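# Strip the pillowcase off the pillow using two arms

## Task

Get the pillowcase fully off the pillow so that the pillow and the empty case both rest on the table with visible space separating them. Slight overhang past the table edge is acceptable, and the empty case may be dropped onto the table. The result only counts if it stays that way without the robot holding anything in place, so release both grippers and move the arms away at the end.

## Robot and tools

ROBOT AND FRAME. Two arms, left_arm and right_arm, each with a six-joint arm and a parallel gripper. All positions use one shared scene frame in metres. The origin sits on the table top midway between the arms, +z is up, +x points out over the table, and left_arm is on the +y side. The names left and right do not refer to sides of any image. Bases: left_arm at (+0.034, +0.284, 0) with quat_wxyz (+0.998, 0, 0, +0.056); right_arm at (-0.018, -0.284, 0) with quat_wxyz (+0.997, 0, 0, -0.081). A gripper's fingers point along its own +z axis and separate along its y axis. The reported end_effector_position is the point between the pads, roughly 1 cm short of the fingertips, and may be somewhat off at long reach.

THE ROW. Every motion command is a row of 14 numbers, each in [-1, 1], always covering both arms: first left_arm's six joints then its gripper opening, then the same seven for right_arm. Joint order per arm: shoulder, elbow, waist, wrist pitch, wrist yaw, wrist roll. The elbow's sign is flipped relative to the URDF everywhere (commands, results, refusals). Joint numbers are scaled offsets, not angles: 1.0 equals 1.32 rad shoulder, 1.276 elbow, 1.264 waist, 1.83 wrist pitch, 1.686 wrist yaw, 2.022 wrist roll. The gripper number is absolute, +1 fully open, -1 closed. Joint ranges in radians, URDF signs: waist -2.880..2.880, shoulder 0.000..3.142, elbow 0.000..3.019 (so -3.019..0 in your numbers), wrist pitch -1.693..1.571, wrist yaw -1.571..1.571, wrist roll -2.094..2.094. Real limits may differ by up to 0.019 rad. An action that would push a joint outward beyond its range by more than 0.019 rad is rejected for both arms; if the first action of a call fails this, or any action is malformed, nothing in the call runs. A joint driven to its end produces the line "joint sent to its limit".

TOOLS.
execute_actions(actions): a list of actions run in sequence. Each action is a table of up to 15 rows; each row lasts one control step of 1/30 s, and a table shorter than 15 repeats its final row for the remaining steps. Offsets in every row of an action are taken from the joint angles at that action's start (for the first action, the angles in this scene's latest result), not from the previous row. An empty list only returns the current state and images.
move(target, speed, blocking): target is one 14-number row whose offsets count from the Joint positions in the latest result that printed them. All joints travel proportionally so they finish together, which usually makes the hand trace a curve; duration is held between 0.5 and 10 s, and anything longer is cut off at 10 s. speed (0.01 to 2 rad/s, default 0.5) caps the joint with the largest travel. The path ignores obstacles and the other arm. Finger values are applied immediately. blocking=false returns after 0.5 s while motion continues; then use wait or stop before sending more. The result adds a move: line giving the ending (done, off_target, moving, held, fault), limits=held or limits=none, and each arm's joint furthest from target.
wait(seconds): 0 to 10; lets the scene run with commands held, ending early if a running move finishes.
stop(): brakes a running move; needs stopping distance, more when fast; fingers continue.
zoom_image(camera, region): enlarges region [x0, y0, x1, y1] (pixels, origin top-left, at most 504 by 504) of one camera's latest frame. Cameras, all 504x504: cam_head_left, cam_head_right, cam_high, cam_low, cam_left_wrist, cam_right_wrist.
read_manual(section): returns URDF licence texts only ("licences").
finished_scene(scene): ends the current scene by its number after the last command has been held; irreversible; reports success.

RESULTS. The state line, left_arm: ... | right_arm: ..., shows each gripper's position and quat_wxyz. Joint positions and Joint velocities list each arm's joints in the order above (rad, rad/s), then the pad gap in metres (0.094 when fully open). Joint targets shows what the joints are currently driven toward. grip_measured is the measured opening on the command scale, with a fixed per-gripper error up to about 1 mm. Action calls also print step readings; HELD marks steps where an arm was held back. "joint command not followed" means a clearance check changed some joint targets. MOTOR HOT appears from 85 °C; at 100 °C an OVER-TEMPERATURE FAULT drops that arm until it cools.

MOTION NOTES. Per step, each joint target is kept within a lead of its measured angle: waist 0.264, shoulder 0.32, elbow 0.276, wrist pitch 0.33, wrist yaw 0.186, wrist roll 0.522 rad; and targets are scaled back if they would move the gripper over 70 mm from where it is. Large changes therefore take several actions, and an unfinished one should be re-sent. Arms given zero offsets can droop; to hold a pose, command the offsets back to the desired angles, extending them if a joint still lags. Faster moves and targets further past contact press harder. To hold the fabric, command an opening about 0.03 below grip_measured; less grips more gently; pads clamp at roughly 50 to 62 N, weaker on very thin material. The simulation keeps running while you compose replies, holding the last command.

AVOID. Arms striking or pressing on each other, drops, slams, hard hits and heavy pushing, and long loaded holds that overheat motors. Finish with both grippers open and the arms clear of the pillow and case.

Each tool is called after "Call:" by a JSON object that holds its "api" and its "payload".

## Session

Call:
{"api": "execute_actions", "payload": {"actions": []}}

Scene clock: 0.00 s.
left_arm: end_effector_position=(+0.5632, -0.0971, +0.1347) grip_measured=+1.000 end_effector_quat_wxyz=(+0.080, +0.971, +0.213, +0.069) | right_arm: end_effector_position=(+0.4182, -0.3908, +0.2738) grip_measured=+1.000 end_effector_quat_wxyz=(+0.305, +0.684, +0.644, +0.155)
Joint names: [shoulder, elbow, waist, wrist pitch, wrist yaw, wrist roll]
Joint positions: left_arm=[ 1.958 -1.747 -0.734 -1.149  0.004  2.087  0.094] | right_arm=[ 1.102 -1.006 -0.042 -0.78   0.091  1.394  0.094]
Joint velocities: left_arm=[-0.005  0.017  0.005  0.012 -0.007 -0.051  0.   ] | right_arm=[-0.005 -0.007  0.005 -0.002  0.095 -0.022  0.   ]
Motor temperatures (°C, as the motors report them): left_arm=[26 30 21 21 23 22] | right_arm=[24 24 20 20 21 21]
Joint targets: left_arm=[1.952 -1.773 -0.734 -1.147 0.004 2.087] | right_arm=[1.108 -1.028 -0.042 -0.778 0.091 1.395]

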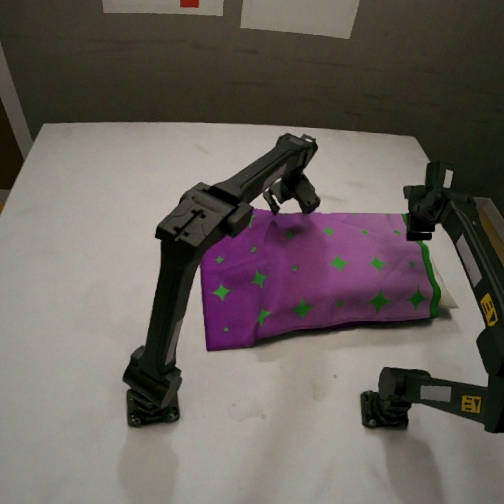

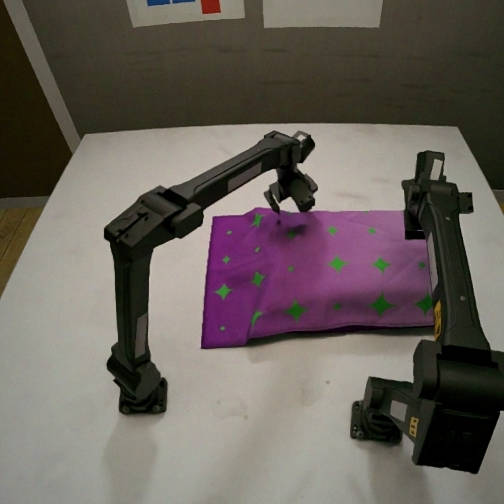

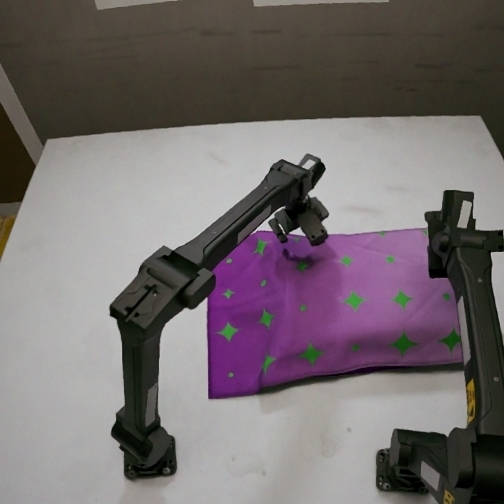

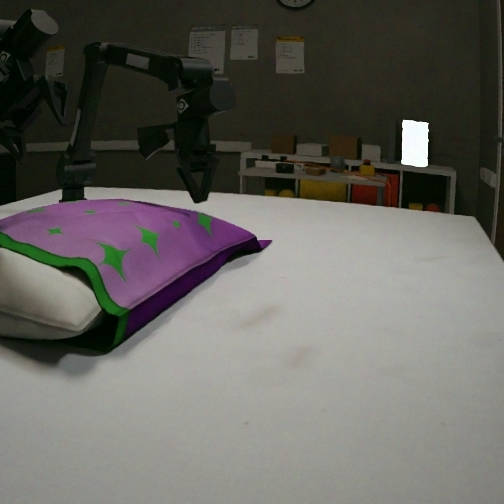

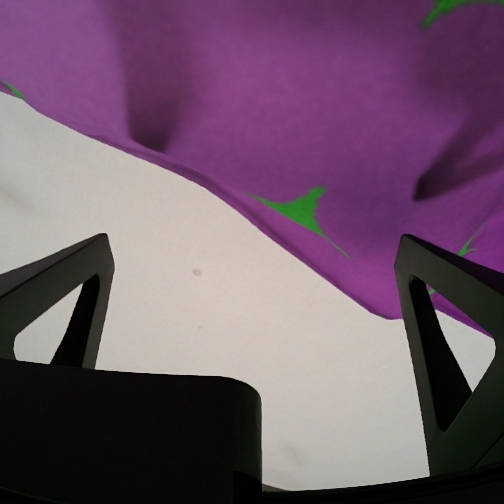

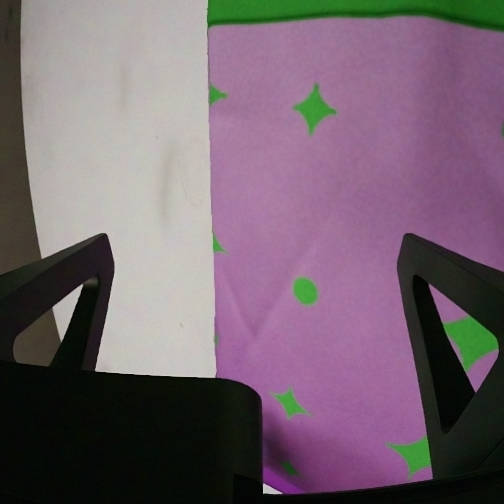

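Call:
{"api": "move", "payload": {"target": [-0.463,0.598,-0.064,-0.032,0,-0.134,1, 0,0,-0.9,0,0,0,1], "speed": 0.7}}

Call:
{"api": "move", "payload": {"target": [0.115,0.12,0,0.163,0,0,1, 0,0,0,0,0,0,1], "speed": 0.3}}

Call:
{"api": "move", "payload": {"target": [0,0,0,0,0,0,-1, 0,0,0,0,0,0,1]}}

Call:
{"api": "move", "payload": {"target": [-0.1,-0.25,0,0,0,0,-1, 0,0,0,0,0,0,1], "speed": 0.3}}

Scene clock: 11.73 s.
left_arm: end_effector_position=(+0.3095, +0.0521, +0.1266) grip_measured=+1.000 end_effector_quat_wxyz=(-0.005, +0.952, +0.306, -0.005) | right_arm: end_effector_position=(+0.0684, -0.7246, +0.2738) grip_measured=+1.000 end_effector_quat_wxyz=(+0.341, +0.923, +0.174, -0.034)
Joint names: [shoulder, elbow, waist, wrist pitch, wrist yaw, wrist roll]
Joint positions: left_arm=[ 1.362 -0.979 -0.808 -1.202  0.004  1.824  0.094] | right_arm=[ 1.102 -1.006 -1.181 -0.78   0.091  1.394  0.094]
Joint velocities: left_arm=[-0.024  0.007  0.005  0.017 -0.037  0.007  0.   ] | right_arm=[-0.005  0.012 -0.015 -0.012 -0.022  0.037  0.   ]
Motor temperatures (°C, as the motors report them): left_arm=[28 32 21 21 23 22] | right_arm=[24 27 20 20 21 21]
Joint targets: left_arm=[1.347 -0.984 -0.815 -1.207 0.004 1.817] | right_arm=[1.102 -1.006 -1.180 -0.780 0.091 1.394]
move: done; limits=none; left_arm: farthest joint: the shoulder, 0.015 radians from its target (0.612 radians at the start); right_arm: farthest joint: the waist, 0.001 radians from its target (1.137 radians at the start)

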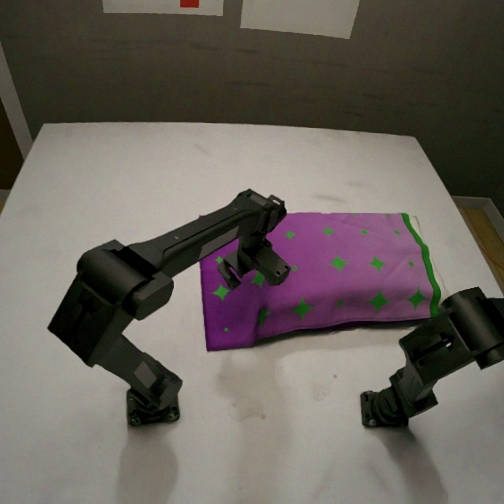

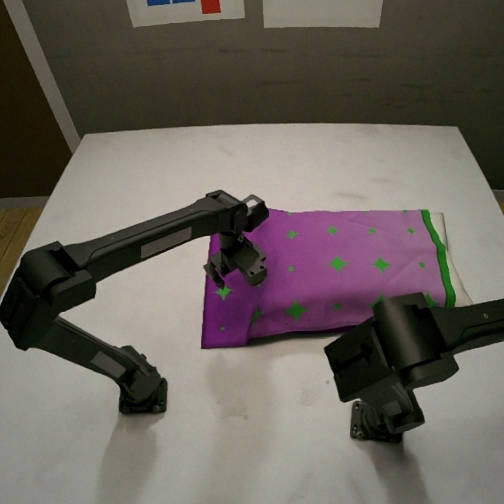

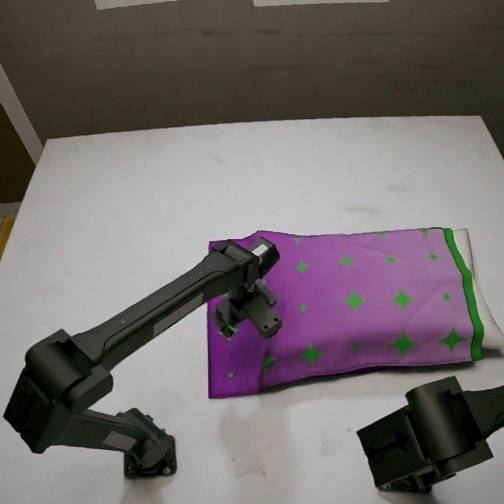

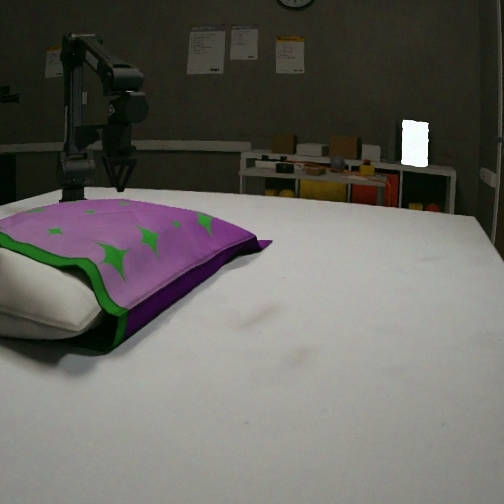

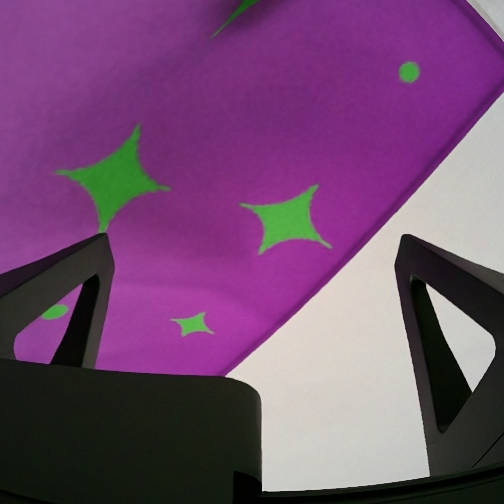

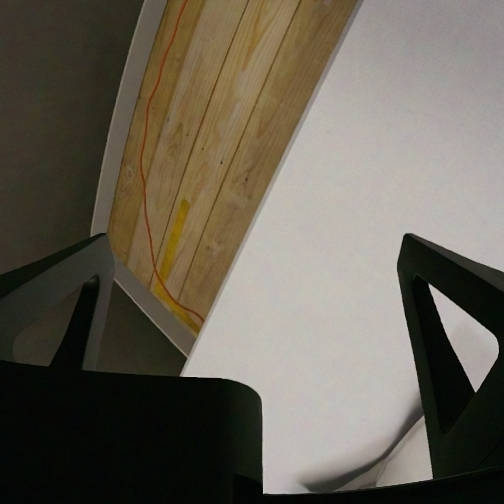

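Scene clock: 13.17 s.
left_arm: end_effector_position=(+0.3052, +0.0557, +0.0267) grip_measured=+1.000 end_effector_quat_wxyz=(-0.009, +0.952, +0.306, -0.008) | right_arm: end_effector_position=(+0.0684, -0.7246, +0.2738) grip_measured=+1.000 end_effector_quat_wxyz=(+0.341, +0.923, +0.174, -0.034)
Joint names: [shoulder, elbow, waist, wrist pitch, wrist yaw, wrist roll]
Joint positions: left_arm=[ 1.504 -0.823 -0.808 -0.914  0.004  1.824  0.094] | right_arm=[ 1.102 -1.006 -1.181 -0.78   0.091  1.394  0.094]
Joint velocities: left_arm=[-0.015  0.017 -0.005  0.002  0.066  0.066  0.   ] | right_arm=[-0.015  0.002 -0.005  0.002 -0.081  0.022  0.   ]
Motor temperatures (°C, as the motors report them): left_arm=[27 32 21 21 23 22] | right_arm=[24 27 20 20 21 21]
Joint targets: left_arm=[1.514 -0.826 -0.808 -0.904 0.004 1.824] | right_arm=[1.102 -1.006 -1.181 -0.780 0.091 1.394]
move: done; limits=none; left_arm: farthest joint: the shoulder, 0.010 radians from its target (0.152 radians at the start); right_arm: farthest joint: the waist, 0.000 radians from its target (0.000 radians at the start)

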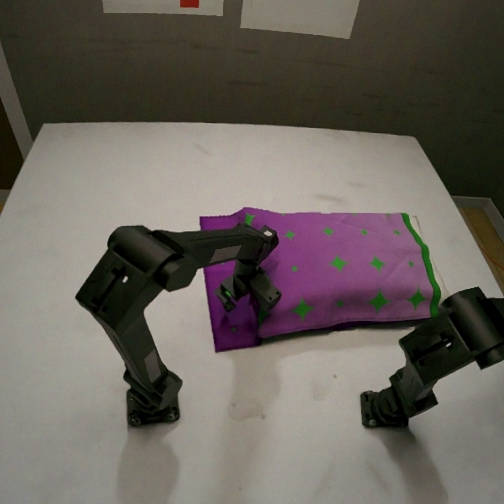

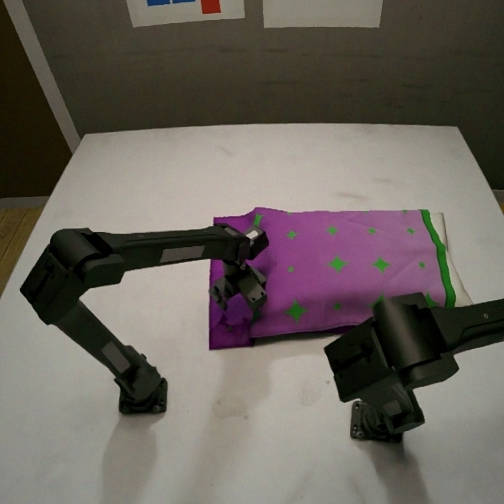

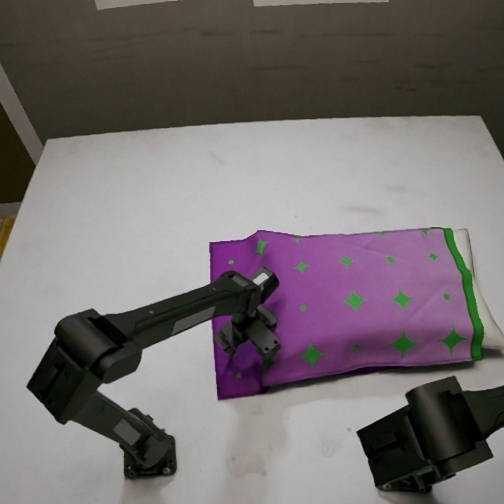

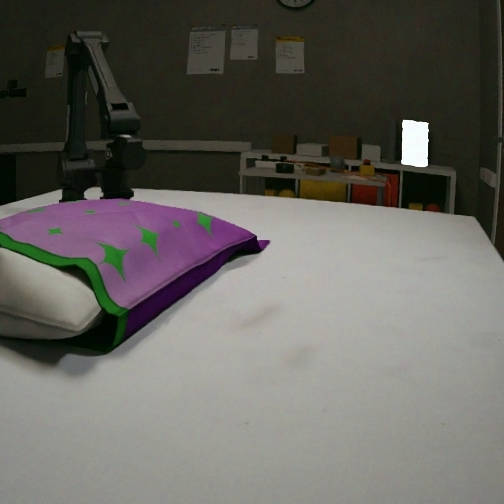

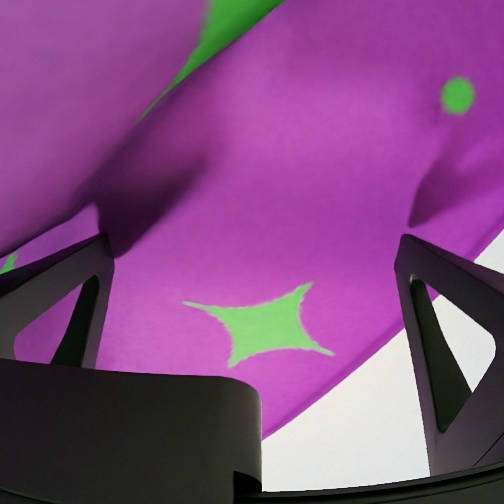

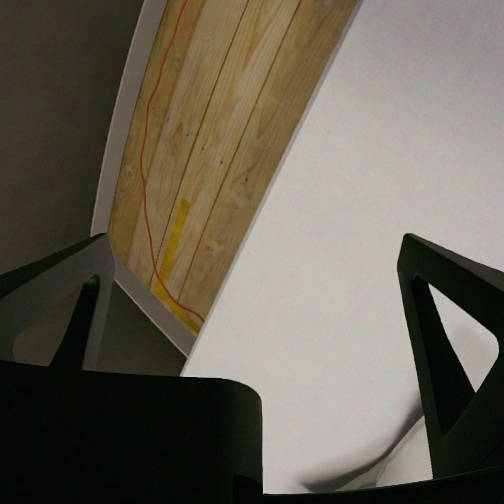

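Scene clock: 13.67 s.
left_arm: end_effector_position=(+0.3052, +0.0557, +0.0267) grip_measured=-0.997 end_effector_quat_wxyz=(-0.009, +0.952, +0.306, -0.008) | right_arm: end_effector_position=(+0.0684, -0.7246, +0.2738) grip_measured=+1.000 end_effector_quat_wxyz=(+0.341, +0.923, +0.174, -0.034)
Joint names: [shoulder, elbow, waist, wrist pitch, wrist yaw, wrist roll]
Joint positions: left_arm=[ 1.504 -0.823 -0.808 -0.914  0.004  1.824  0.   ] | right_arm=[ 1.102 -1.006 -1.181 -0.78   0.091  1.394  0.094]
Joint velocities: left_arm=[-0.005  0.022  0.005  0.002 -0.007 -0.037 -0.   ] | right_arm=[-0.005  0.037 -0.005  0.002 -0.051  0.007  0.   ]
Motor temperatures (°C, as the motors report them): left_arm=[27 32 21 21 23 22] | right_arm=[24 27 20 20 21 21]
Joint targets: left_arm=[1.504 -0.823 -0.808 -0.914 0.004 1.824] | right_arm=[1.102 -1.006 -1.181 -0.780 0.091 1.394]
move: done; limits=none; left_arm: farthest joint: the waist, 0.000 radians from its target (0.000 radians at the start); right_arm: farthest joint: the waist, 0.000 radians from its target (0.000 radians at the start)

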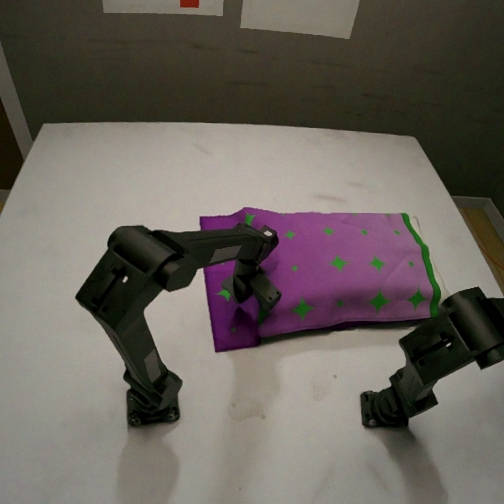

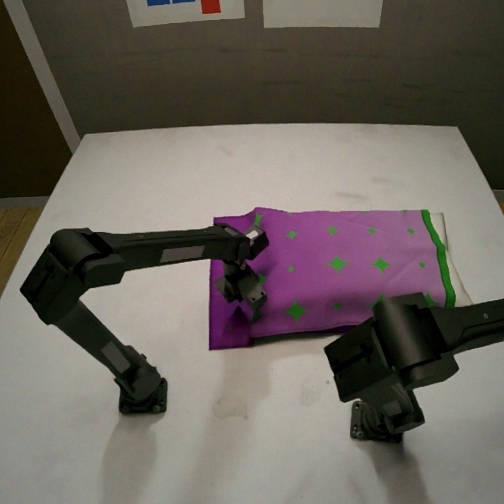

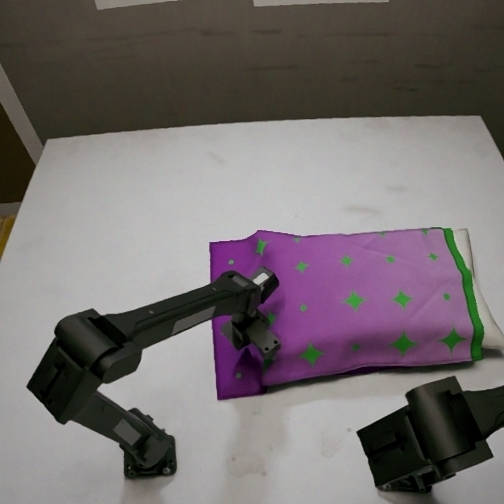

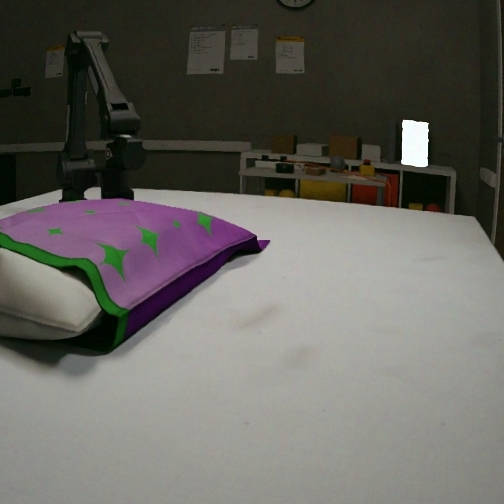

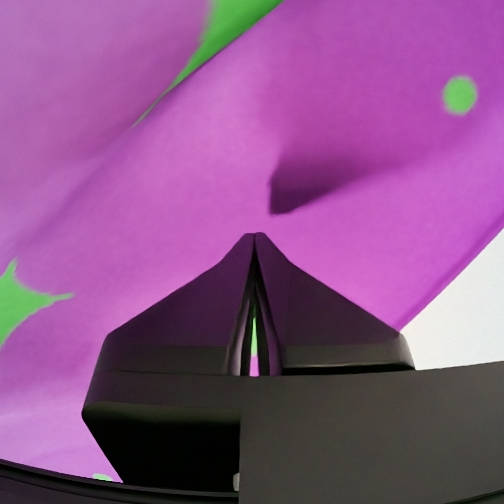

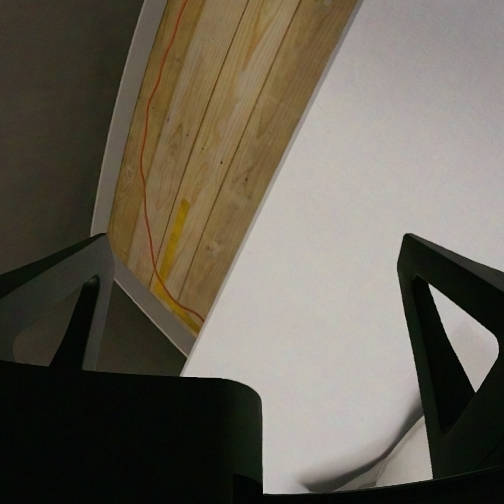

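Scene clock: 15.17 s.
left_arm: end_effector_position=(+0.3970, -0.0211, +0.1799) grip_measured=-0.997 end_effector_quat_wxyz=(+0.158, +0.936, +0.300, +0.098) | right_arm: end_effector_position=(+0.0684, -0.7246, +0.2738) grip_measured=+1.000 end_effector_quat_wxyz=(+0.341, +0.923, +0.174, -0.034)
Joint names: [shoulder, elbow, waist, wrist pitch, wrist yaw, wrist roll]
Joint positions: left_arm=[ 1.384 -1.101 -0.808 -0.914  0.004  1.824  0.   ] | right_arm=[ 1.102 -1.006 -1.181 -0.78   0.091  1.394  0.094]
Joint velocities: left_arm=[-0.005 -0.002 -0.005 -0.007  0.066 -0.051 -0.001] | right_arm=[ 0.005  0.007 -0.005  0.017 -0.007 -0.037  0.   ]
Motor temperatures (°C, as the motors report them): left_arm=[27 33 21 21 23 22] | right_arm=[24 27 20 20 21 21]
Joint targets: left_arm=[1.372 -1.142 -0.808 -0.914 0.004 1.824] | right_arm=[1.102 -1.006 -1.181 -0.780 0.091 1.394]
move: off_target (left_arm); limits=none; left_arm: farthest joint: the elbow, 0.041 radians from its target (0.319 radians at the start); right_arm: farthest joint: the waist, 0.000 radians from its target (0.000 radians at the start)

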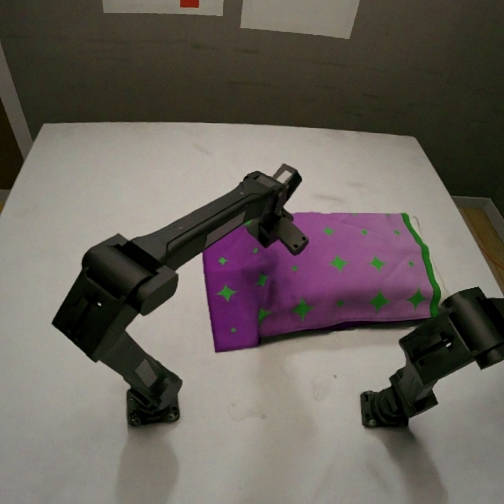

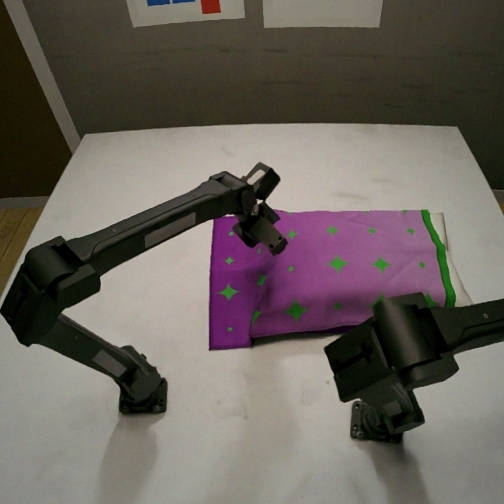

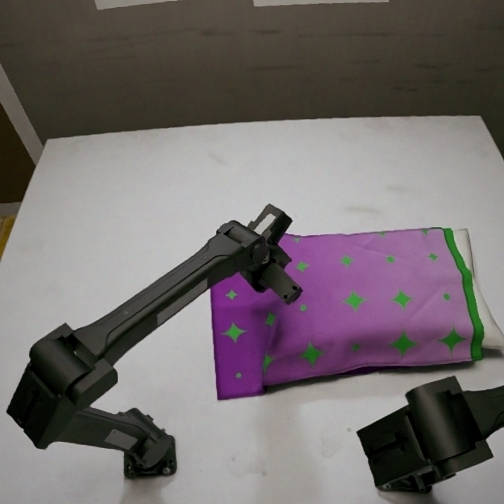

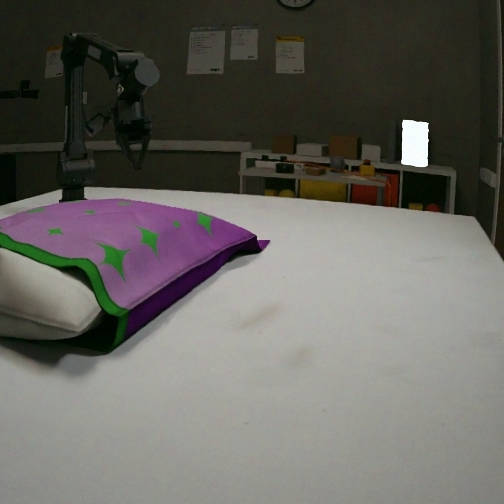

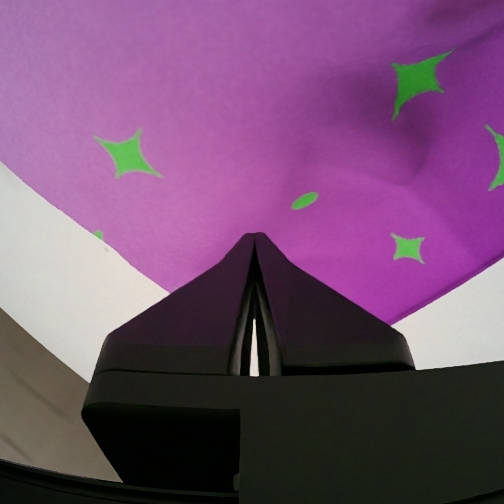

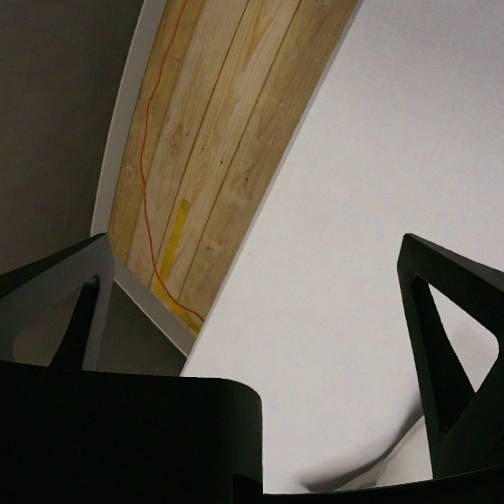

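Call:
{"api": "move", "payload": {"target": [0.082,-0.075,-0.108,-0.192,0,0,1, 0,0,0,0,0,0,1]}}

Call:
{"api": "move", "payload": {"target": [0.085,0.105,0,0.132,0,0,1, 0,0,0,0,0,0,1], "speed": 0.3}}

Call:
{"api": "move", "payload": {"target": [0,0,0,0,0,0,-1, 0,0,0,0,0,0,1]}}

Call:
{"api": "move", "payload": {"target": [-0.1,-0.25,0.05,0,0,0,-1, 0,0,0,0,0,0,1], "speed": 0.3}}

Scene clock: 30.00 s.
left_arm: end_effector_position=(+0.3107, -0.0208, +0.1455) grip_measured=+1.000 end_effector_quat_wxyz=(-0.004, +0.970, +0.241, -0.005) | right_arm: end_effector_position=(+0.0684, -0.7246, +0.2738) grip_measured=+1.000 end_effector_quat_wxyz=(+0.341, +0.923, +0.174, -0.034)
Joint names: [shoulder, elbow, waist, wrist pitch, wrist yaw, wrist roll]
Joint positions: left_arm=[ 1.476 -1.149 -0.942 -1.256  0.004  1.824  0.094] | right_arm=[ 1.102 -1.006 -1.181 -0.78   0.091  1.394  0.094]
Joint velocities: left_arm=[-0.005 -0.002 -0.005 -0.012  0.022 -0.051  0.   ] | right_arm=[ 0.005 -0.012 -0.015  0.002 -0.051 -0.066  0.   ]
Motor temperatures (°C, as the motors report them): left_arm=[27 35 21 21 23 22] | right_arm=[24 28 20 21 21 21]
Joint targets: left_arm=[1.492 -1.197 -0.945 -1.265 0.004 1.824] | right_arm=[1.102 -1.006 -1.181 -0.780 0.091 1.394]
move: off_target (left_arm); limits=none; left_arm: farthest joint: the elbow, 0.048 radians from its target (0.096 radians at the start); right_arm: farthest joint: the waist, 0.000 radians from its target (0.000 radians at the start)

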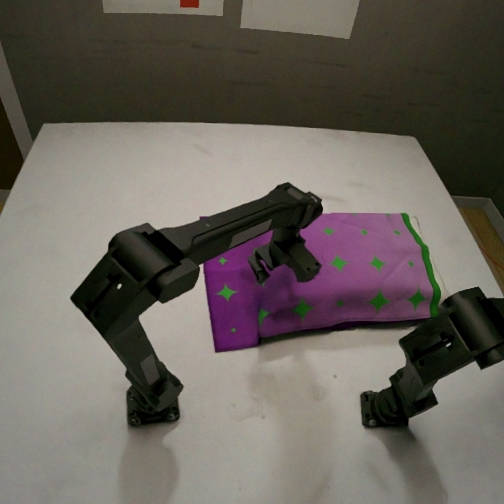

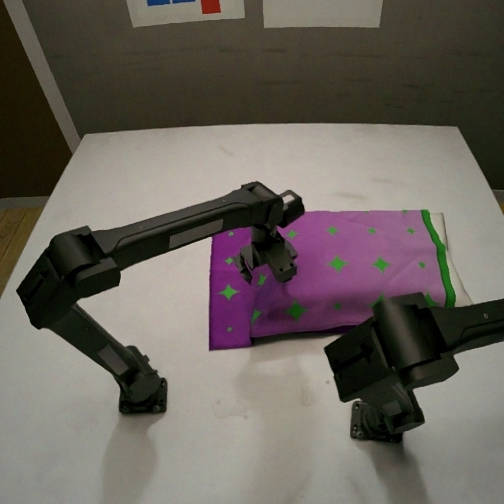

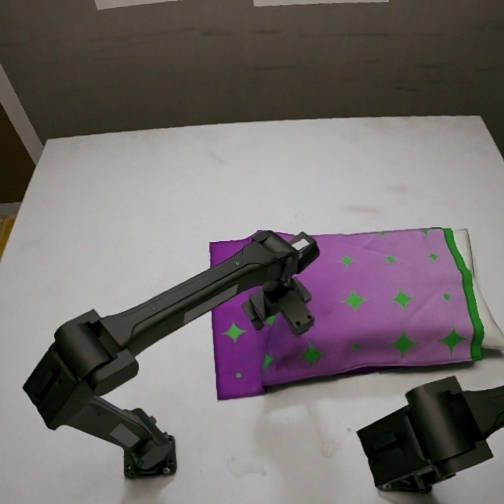

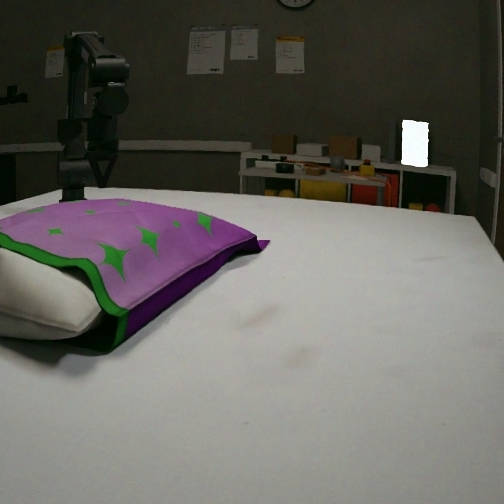

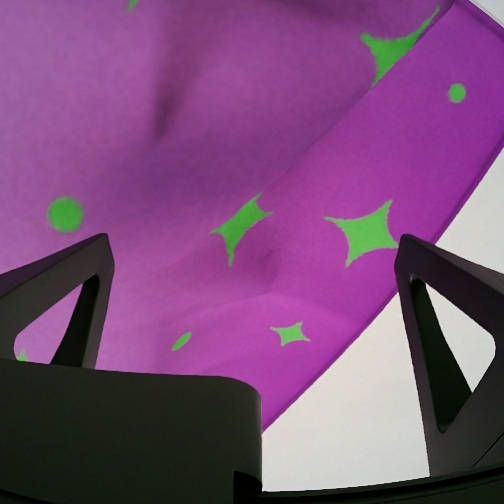

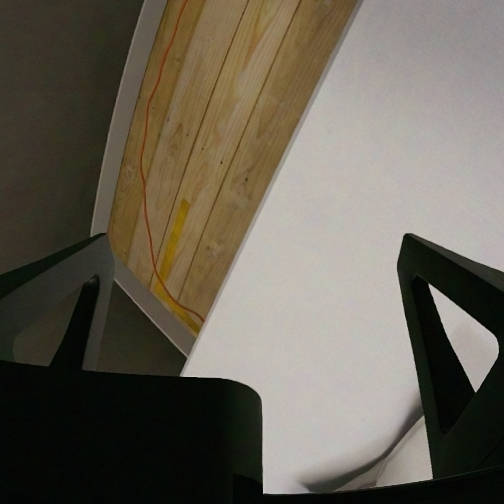

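Scene clock: 31.17 s.
left_arm: end_effector_position=(+0.3148, -0.0260, +0.0741) grip_measured=+1.000 end_effector_quat_wxyz=(+0.012, +0.970, +0.241, +0.003) | right_arm: end_effector_position=(+0.0684, -0.7246, +0.2738) grip_measured=+1.000 end_effector_quat_wxyz=(+0.341, +0.923, +0.174, -0.034)
Joint names: [shoulder, elbow, waist, wrist pitch, wrist yaw, wrist roll]
Joint positions: left_arm=[ 1.55  -1.028 -0.942 -1.025  0.007  1.824  0.094] | right_arm=[ 1.102 -1.006 -1.181 -0.78   0.091  1.394  0.094]
Joint velocities: left_arm=[ 0.005 -0.012 -0.005  0.007 -0.007 -0.022  0.   ] | right_arm=[-0.005 -0.017 -0.015 -0.022  0.081  0.037  0.   ]
Motor temperatures (°C, as the motors report them): left_arm=[27 35 21 21 23 22] | right_arm=[24 28 20 21 21 21]
Joint targets: left_arm=[1.588 -1.015 -0.942 -1.015 0.004 1.824] | right_arm=[1.102 -1.006 -1.181 -0.780 0.091 1.394]
move: off_target (left_arm); limits=none; left_arm: farthest joint: the shoulder, 0.038 radians from its target (0.112 radians at the start); right_arm: farthest joint: the waist, 0.000 radians from its target (0.000 radians at the start)

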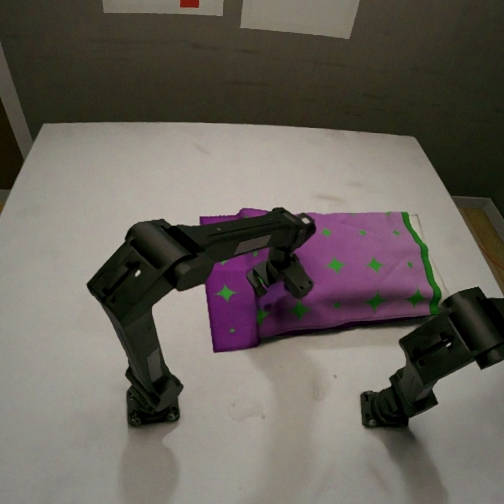

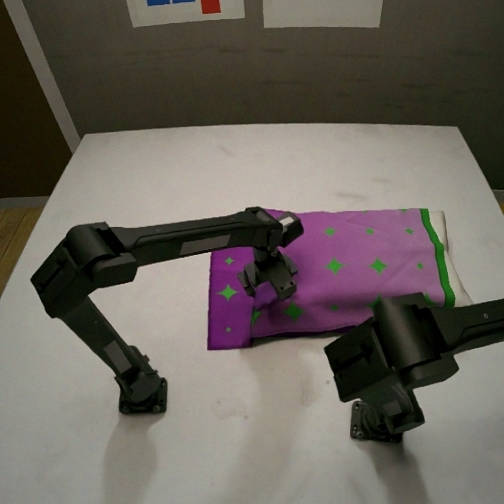

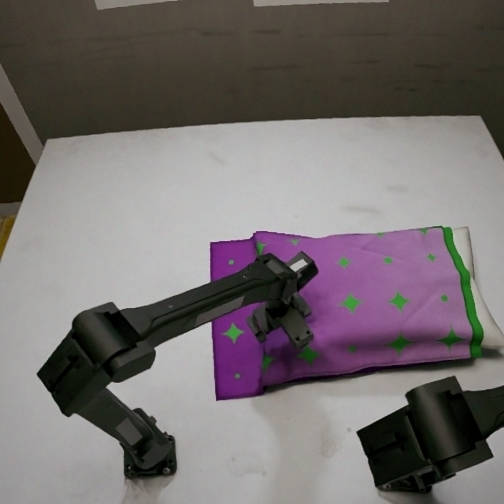

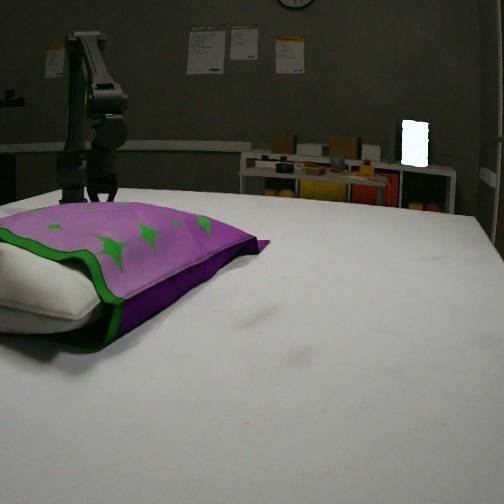

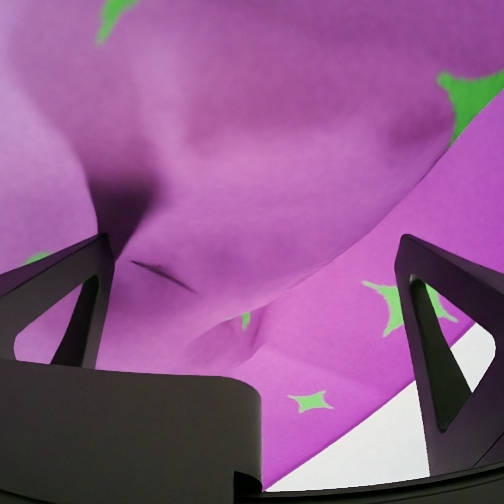

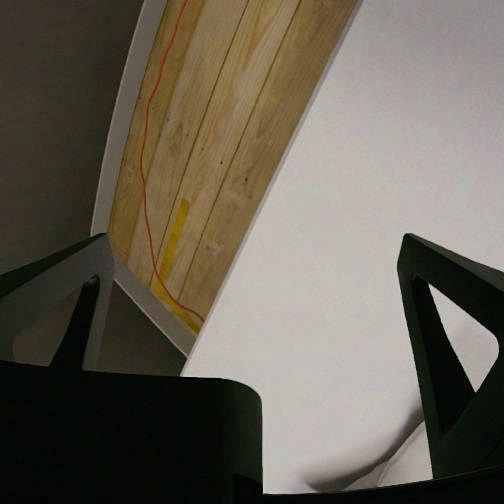

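Scene clock: 31.67 s.
left_arm: end_effector_position=(+0.3147, -0.0260, +0.0741) grip_measured=-0.997 end_effector_quat_wxyz=(+0.012, +0.970, +0.241, +0.002) | right_arm: end_effector_position=(+0.0684, -0.7246, +0.2738) grip_measured=+1.000 end_effector_quat_wxyz=(+0.341, +0.923, +0.174, -0.034)
Joint names: [shoulder, elbow, waist, wrist pitch, wrist yaw, wrist roll]
Joint positions: left_arm=[ 1.55  -1.028 -0.942 -1.025  0.007  1.824  0.   ] | right_arm=[ 1.102 -1.006 -1.181 -0.78   0.091  1.394  0.094]
Joint velocities: left_arm=[-0.015  0.012 -0.015 -0.012 -0.051  0.007 -0.001] | right_arm=[ 0.005  0.002 -0.015 -0.012 -0.007  0.051  0.   ]
Motor temperatures (°C, as the motors report them): left_arm=[27 35 21 21 23 22] | right_arm=[24 28 20 21 21 21]
Joint targets: left_arm=[1.550 -1.028 -0.942 -1.025 0.007 1.824] | right_arm=[1.102 -1.006 -1.181 -0.780 0.091 1.394]
move: done; limits=none; left_arm: farthest joint: the waist, 0.000 radians from its target (0.000 radians at the start); right_arm: farthest joint: the waist, 0.000 radians from its target (0.000 radians at the start)

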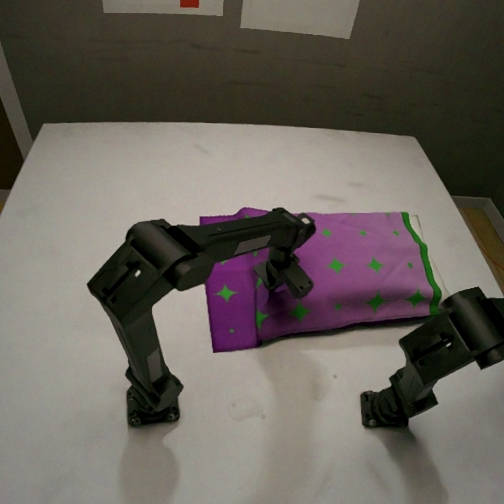

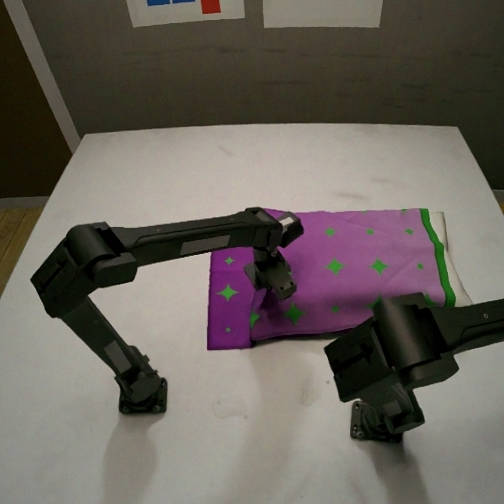

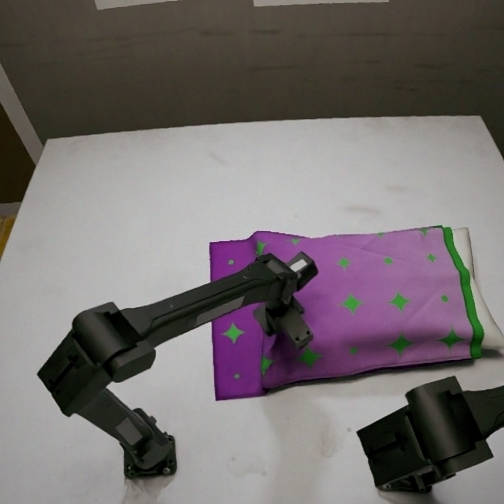

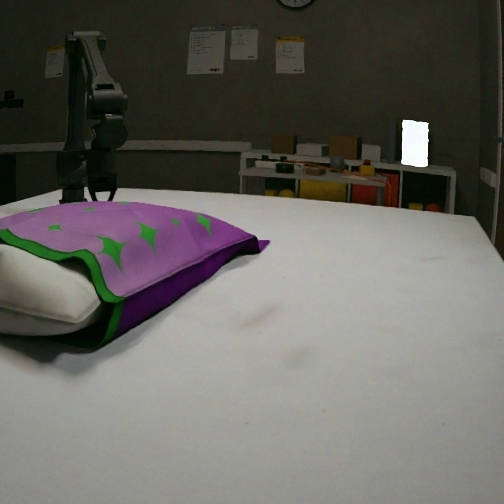

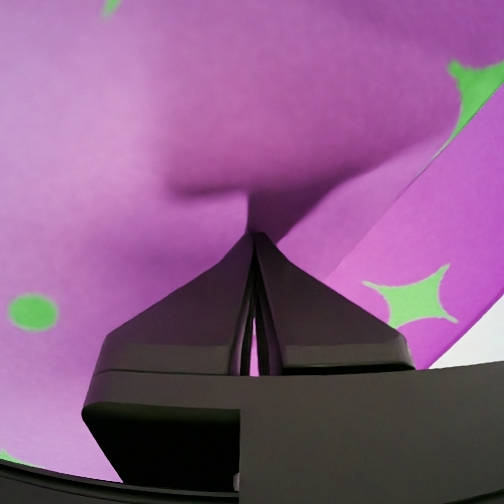

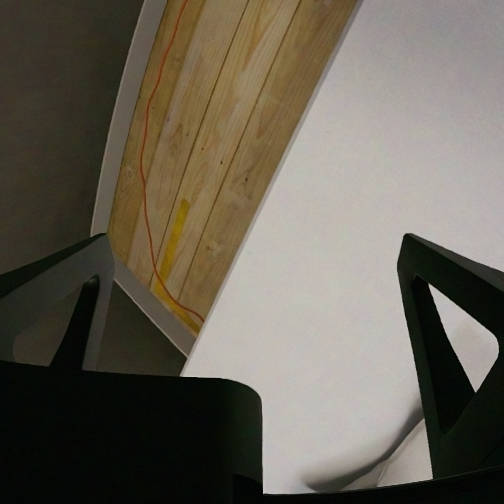

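Scene clock: 33.17 s.
left_arm: end_effector_position=(+0.4009, -0.0766, +0.2419) grip_measured=-0.997 end_effector_quat_wxyz=(+0.182, +0.942, +0.262, +0.101) | right_arm: end_effector_position=(+0.0684, -0.7246, +0.2738) grip_measured=+1.000 end_effector_quat_wxyz=(+0.341, +0.923, +0.174, -0.034)
Joint names: [shoulder, elbow, waist, wrist pitch, wrist yaw, wrist roll]
Joint positions: left_arm=[ 1.431 -1.303 -0.885 -1.025  0.007  1.824  0.   ] | right_arm=[ 1.102 -1.006 -1.181 -0.78   0.091  1.394  0.094]
Joint velocities: left_arm=[-0.015  0.022 -0.015  0.002 -0.007  0.007 -0.   ] | right_arm=[ 0.005 -0.007 -0.005  0.012  0.007 -0.051  0.   ]
Motor temperatures (°C, as the motors report them): left_arm=[27 35 21 21 23 22] | right_arm=[24 28 20 21 21 21]
Joint targets: left_arm=[1.418 -1.347 -0.879 -1.025 0.007 1.824] | right_arm=[1.102 -1.006 -1.181 -0.780 0.091 1.394]
move: off_target (left_arm); limits=none; left_arm: farthest joint: the elbow, 0.044 radians from its target (0.319 radians at the start); right_arm: farthest joint: the waist, 0.000 radians from its target (0.000 radians at the start)

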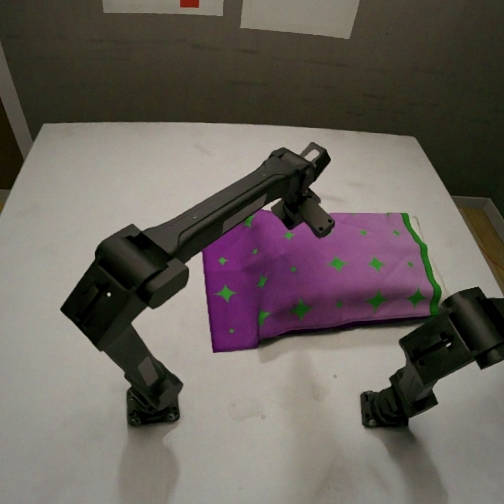

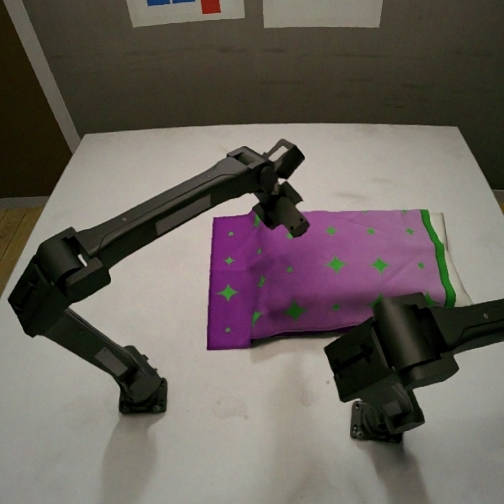

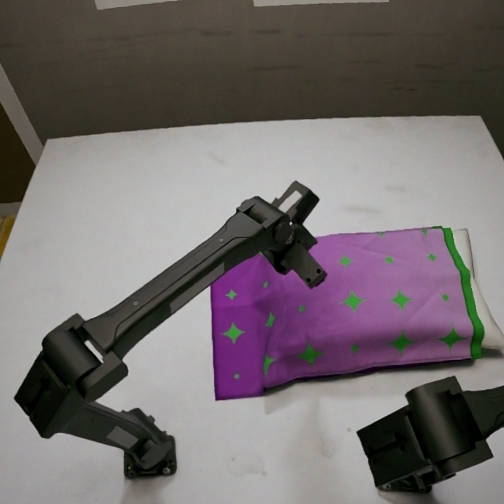

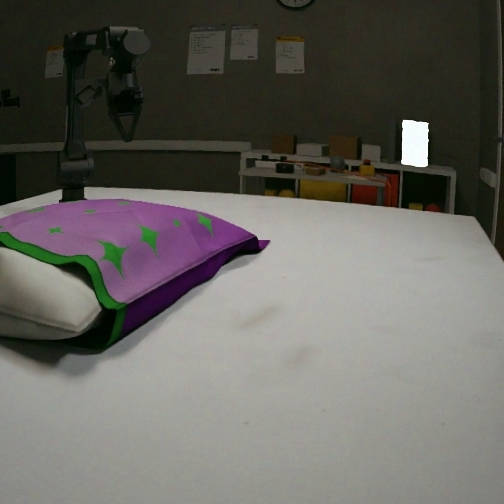

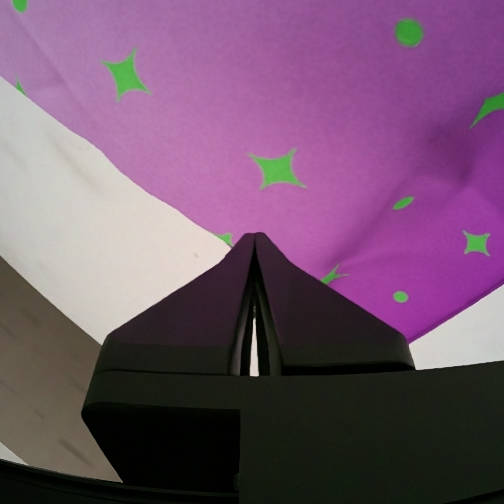

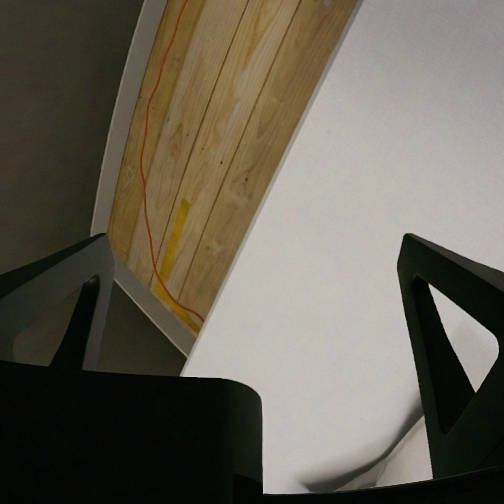

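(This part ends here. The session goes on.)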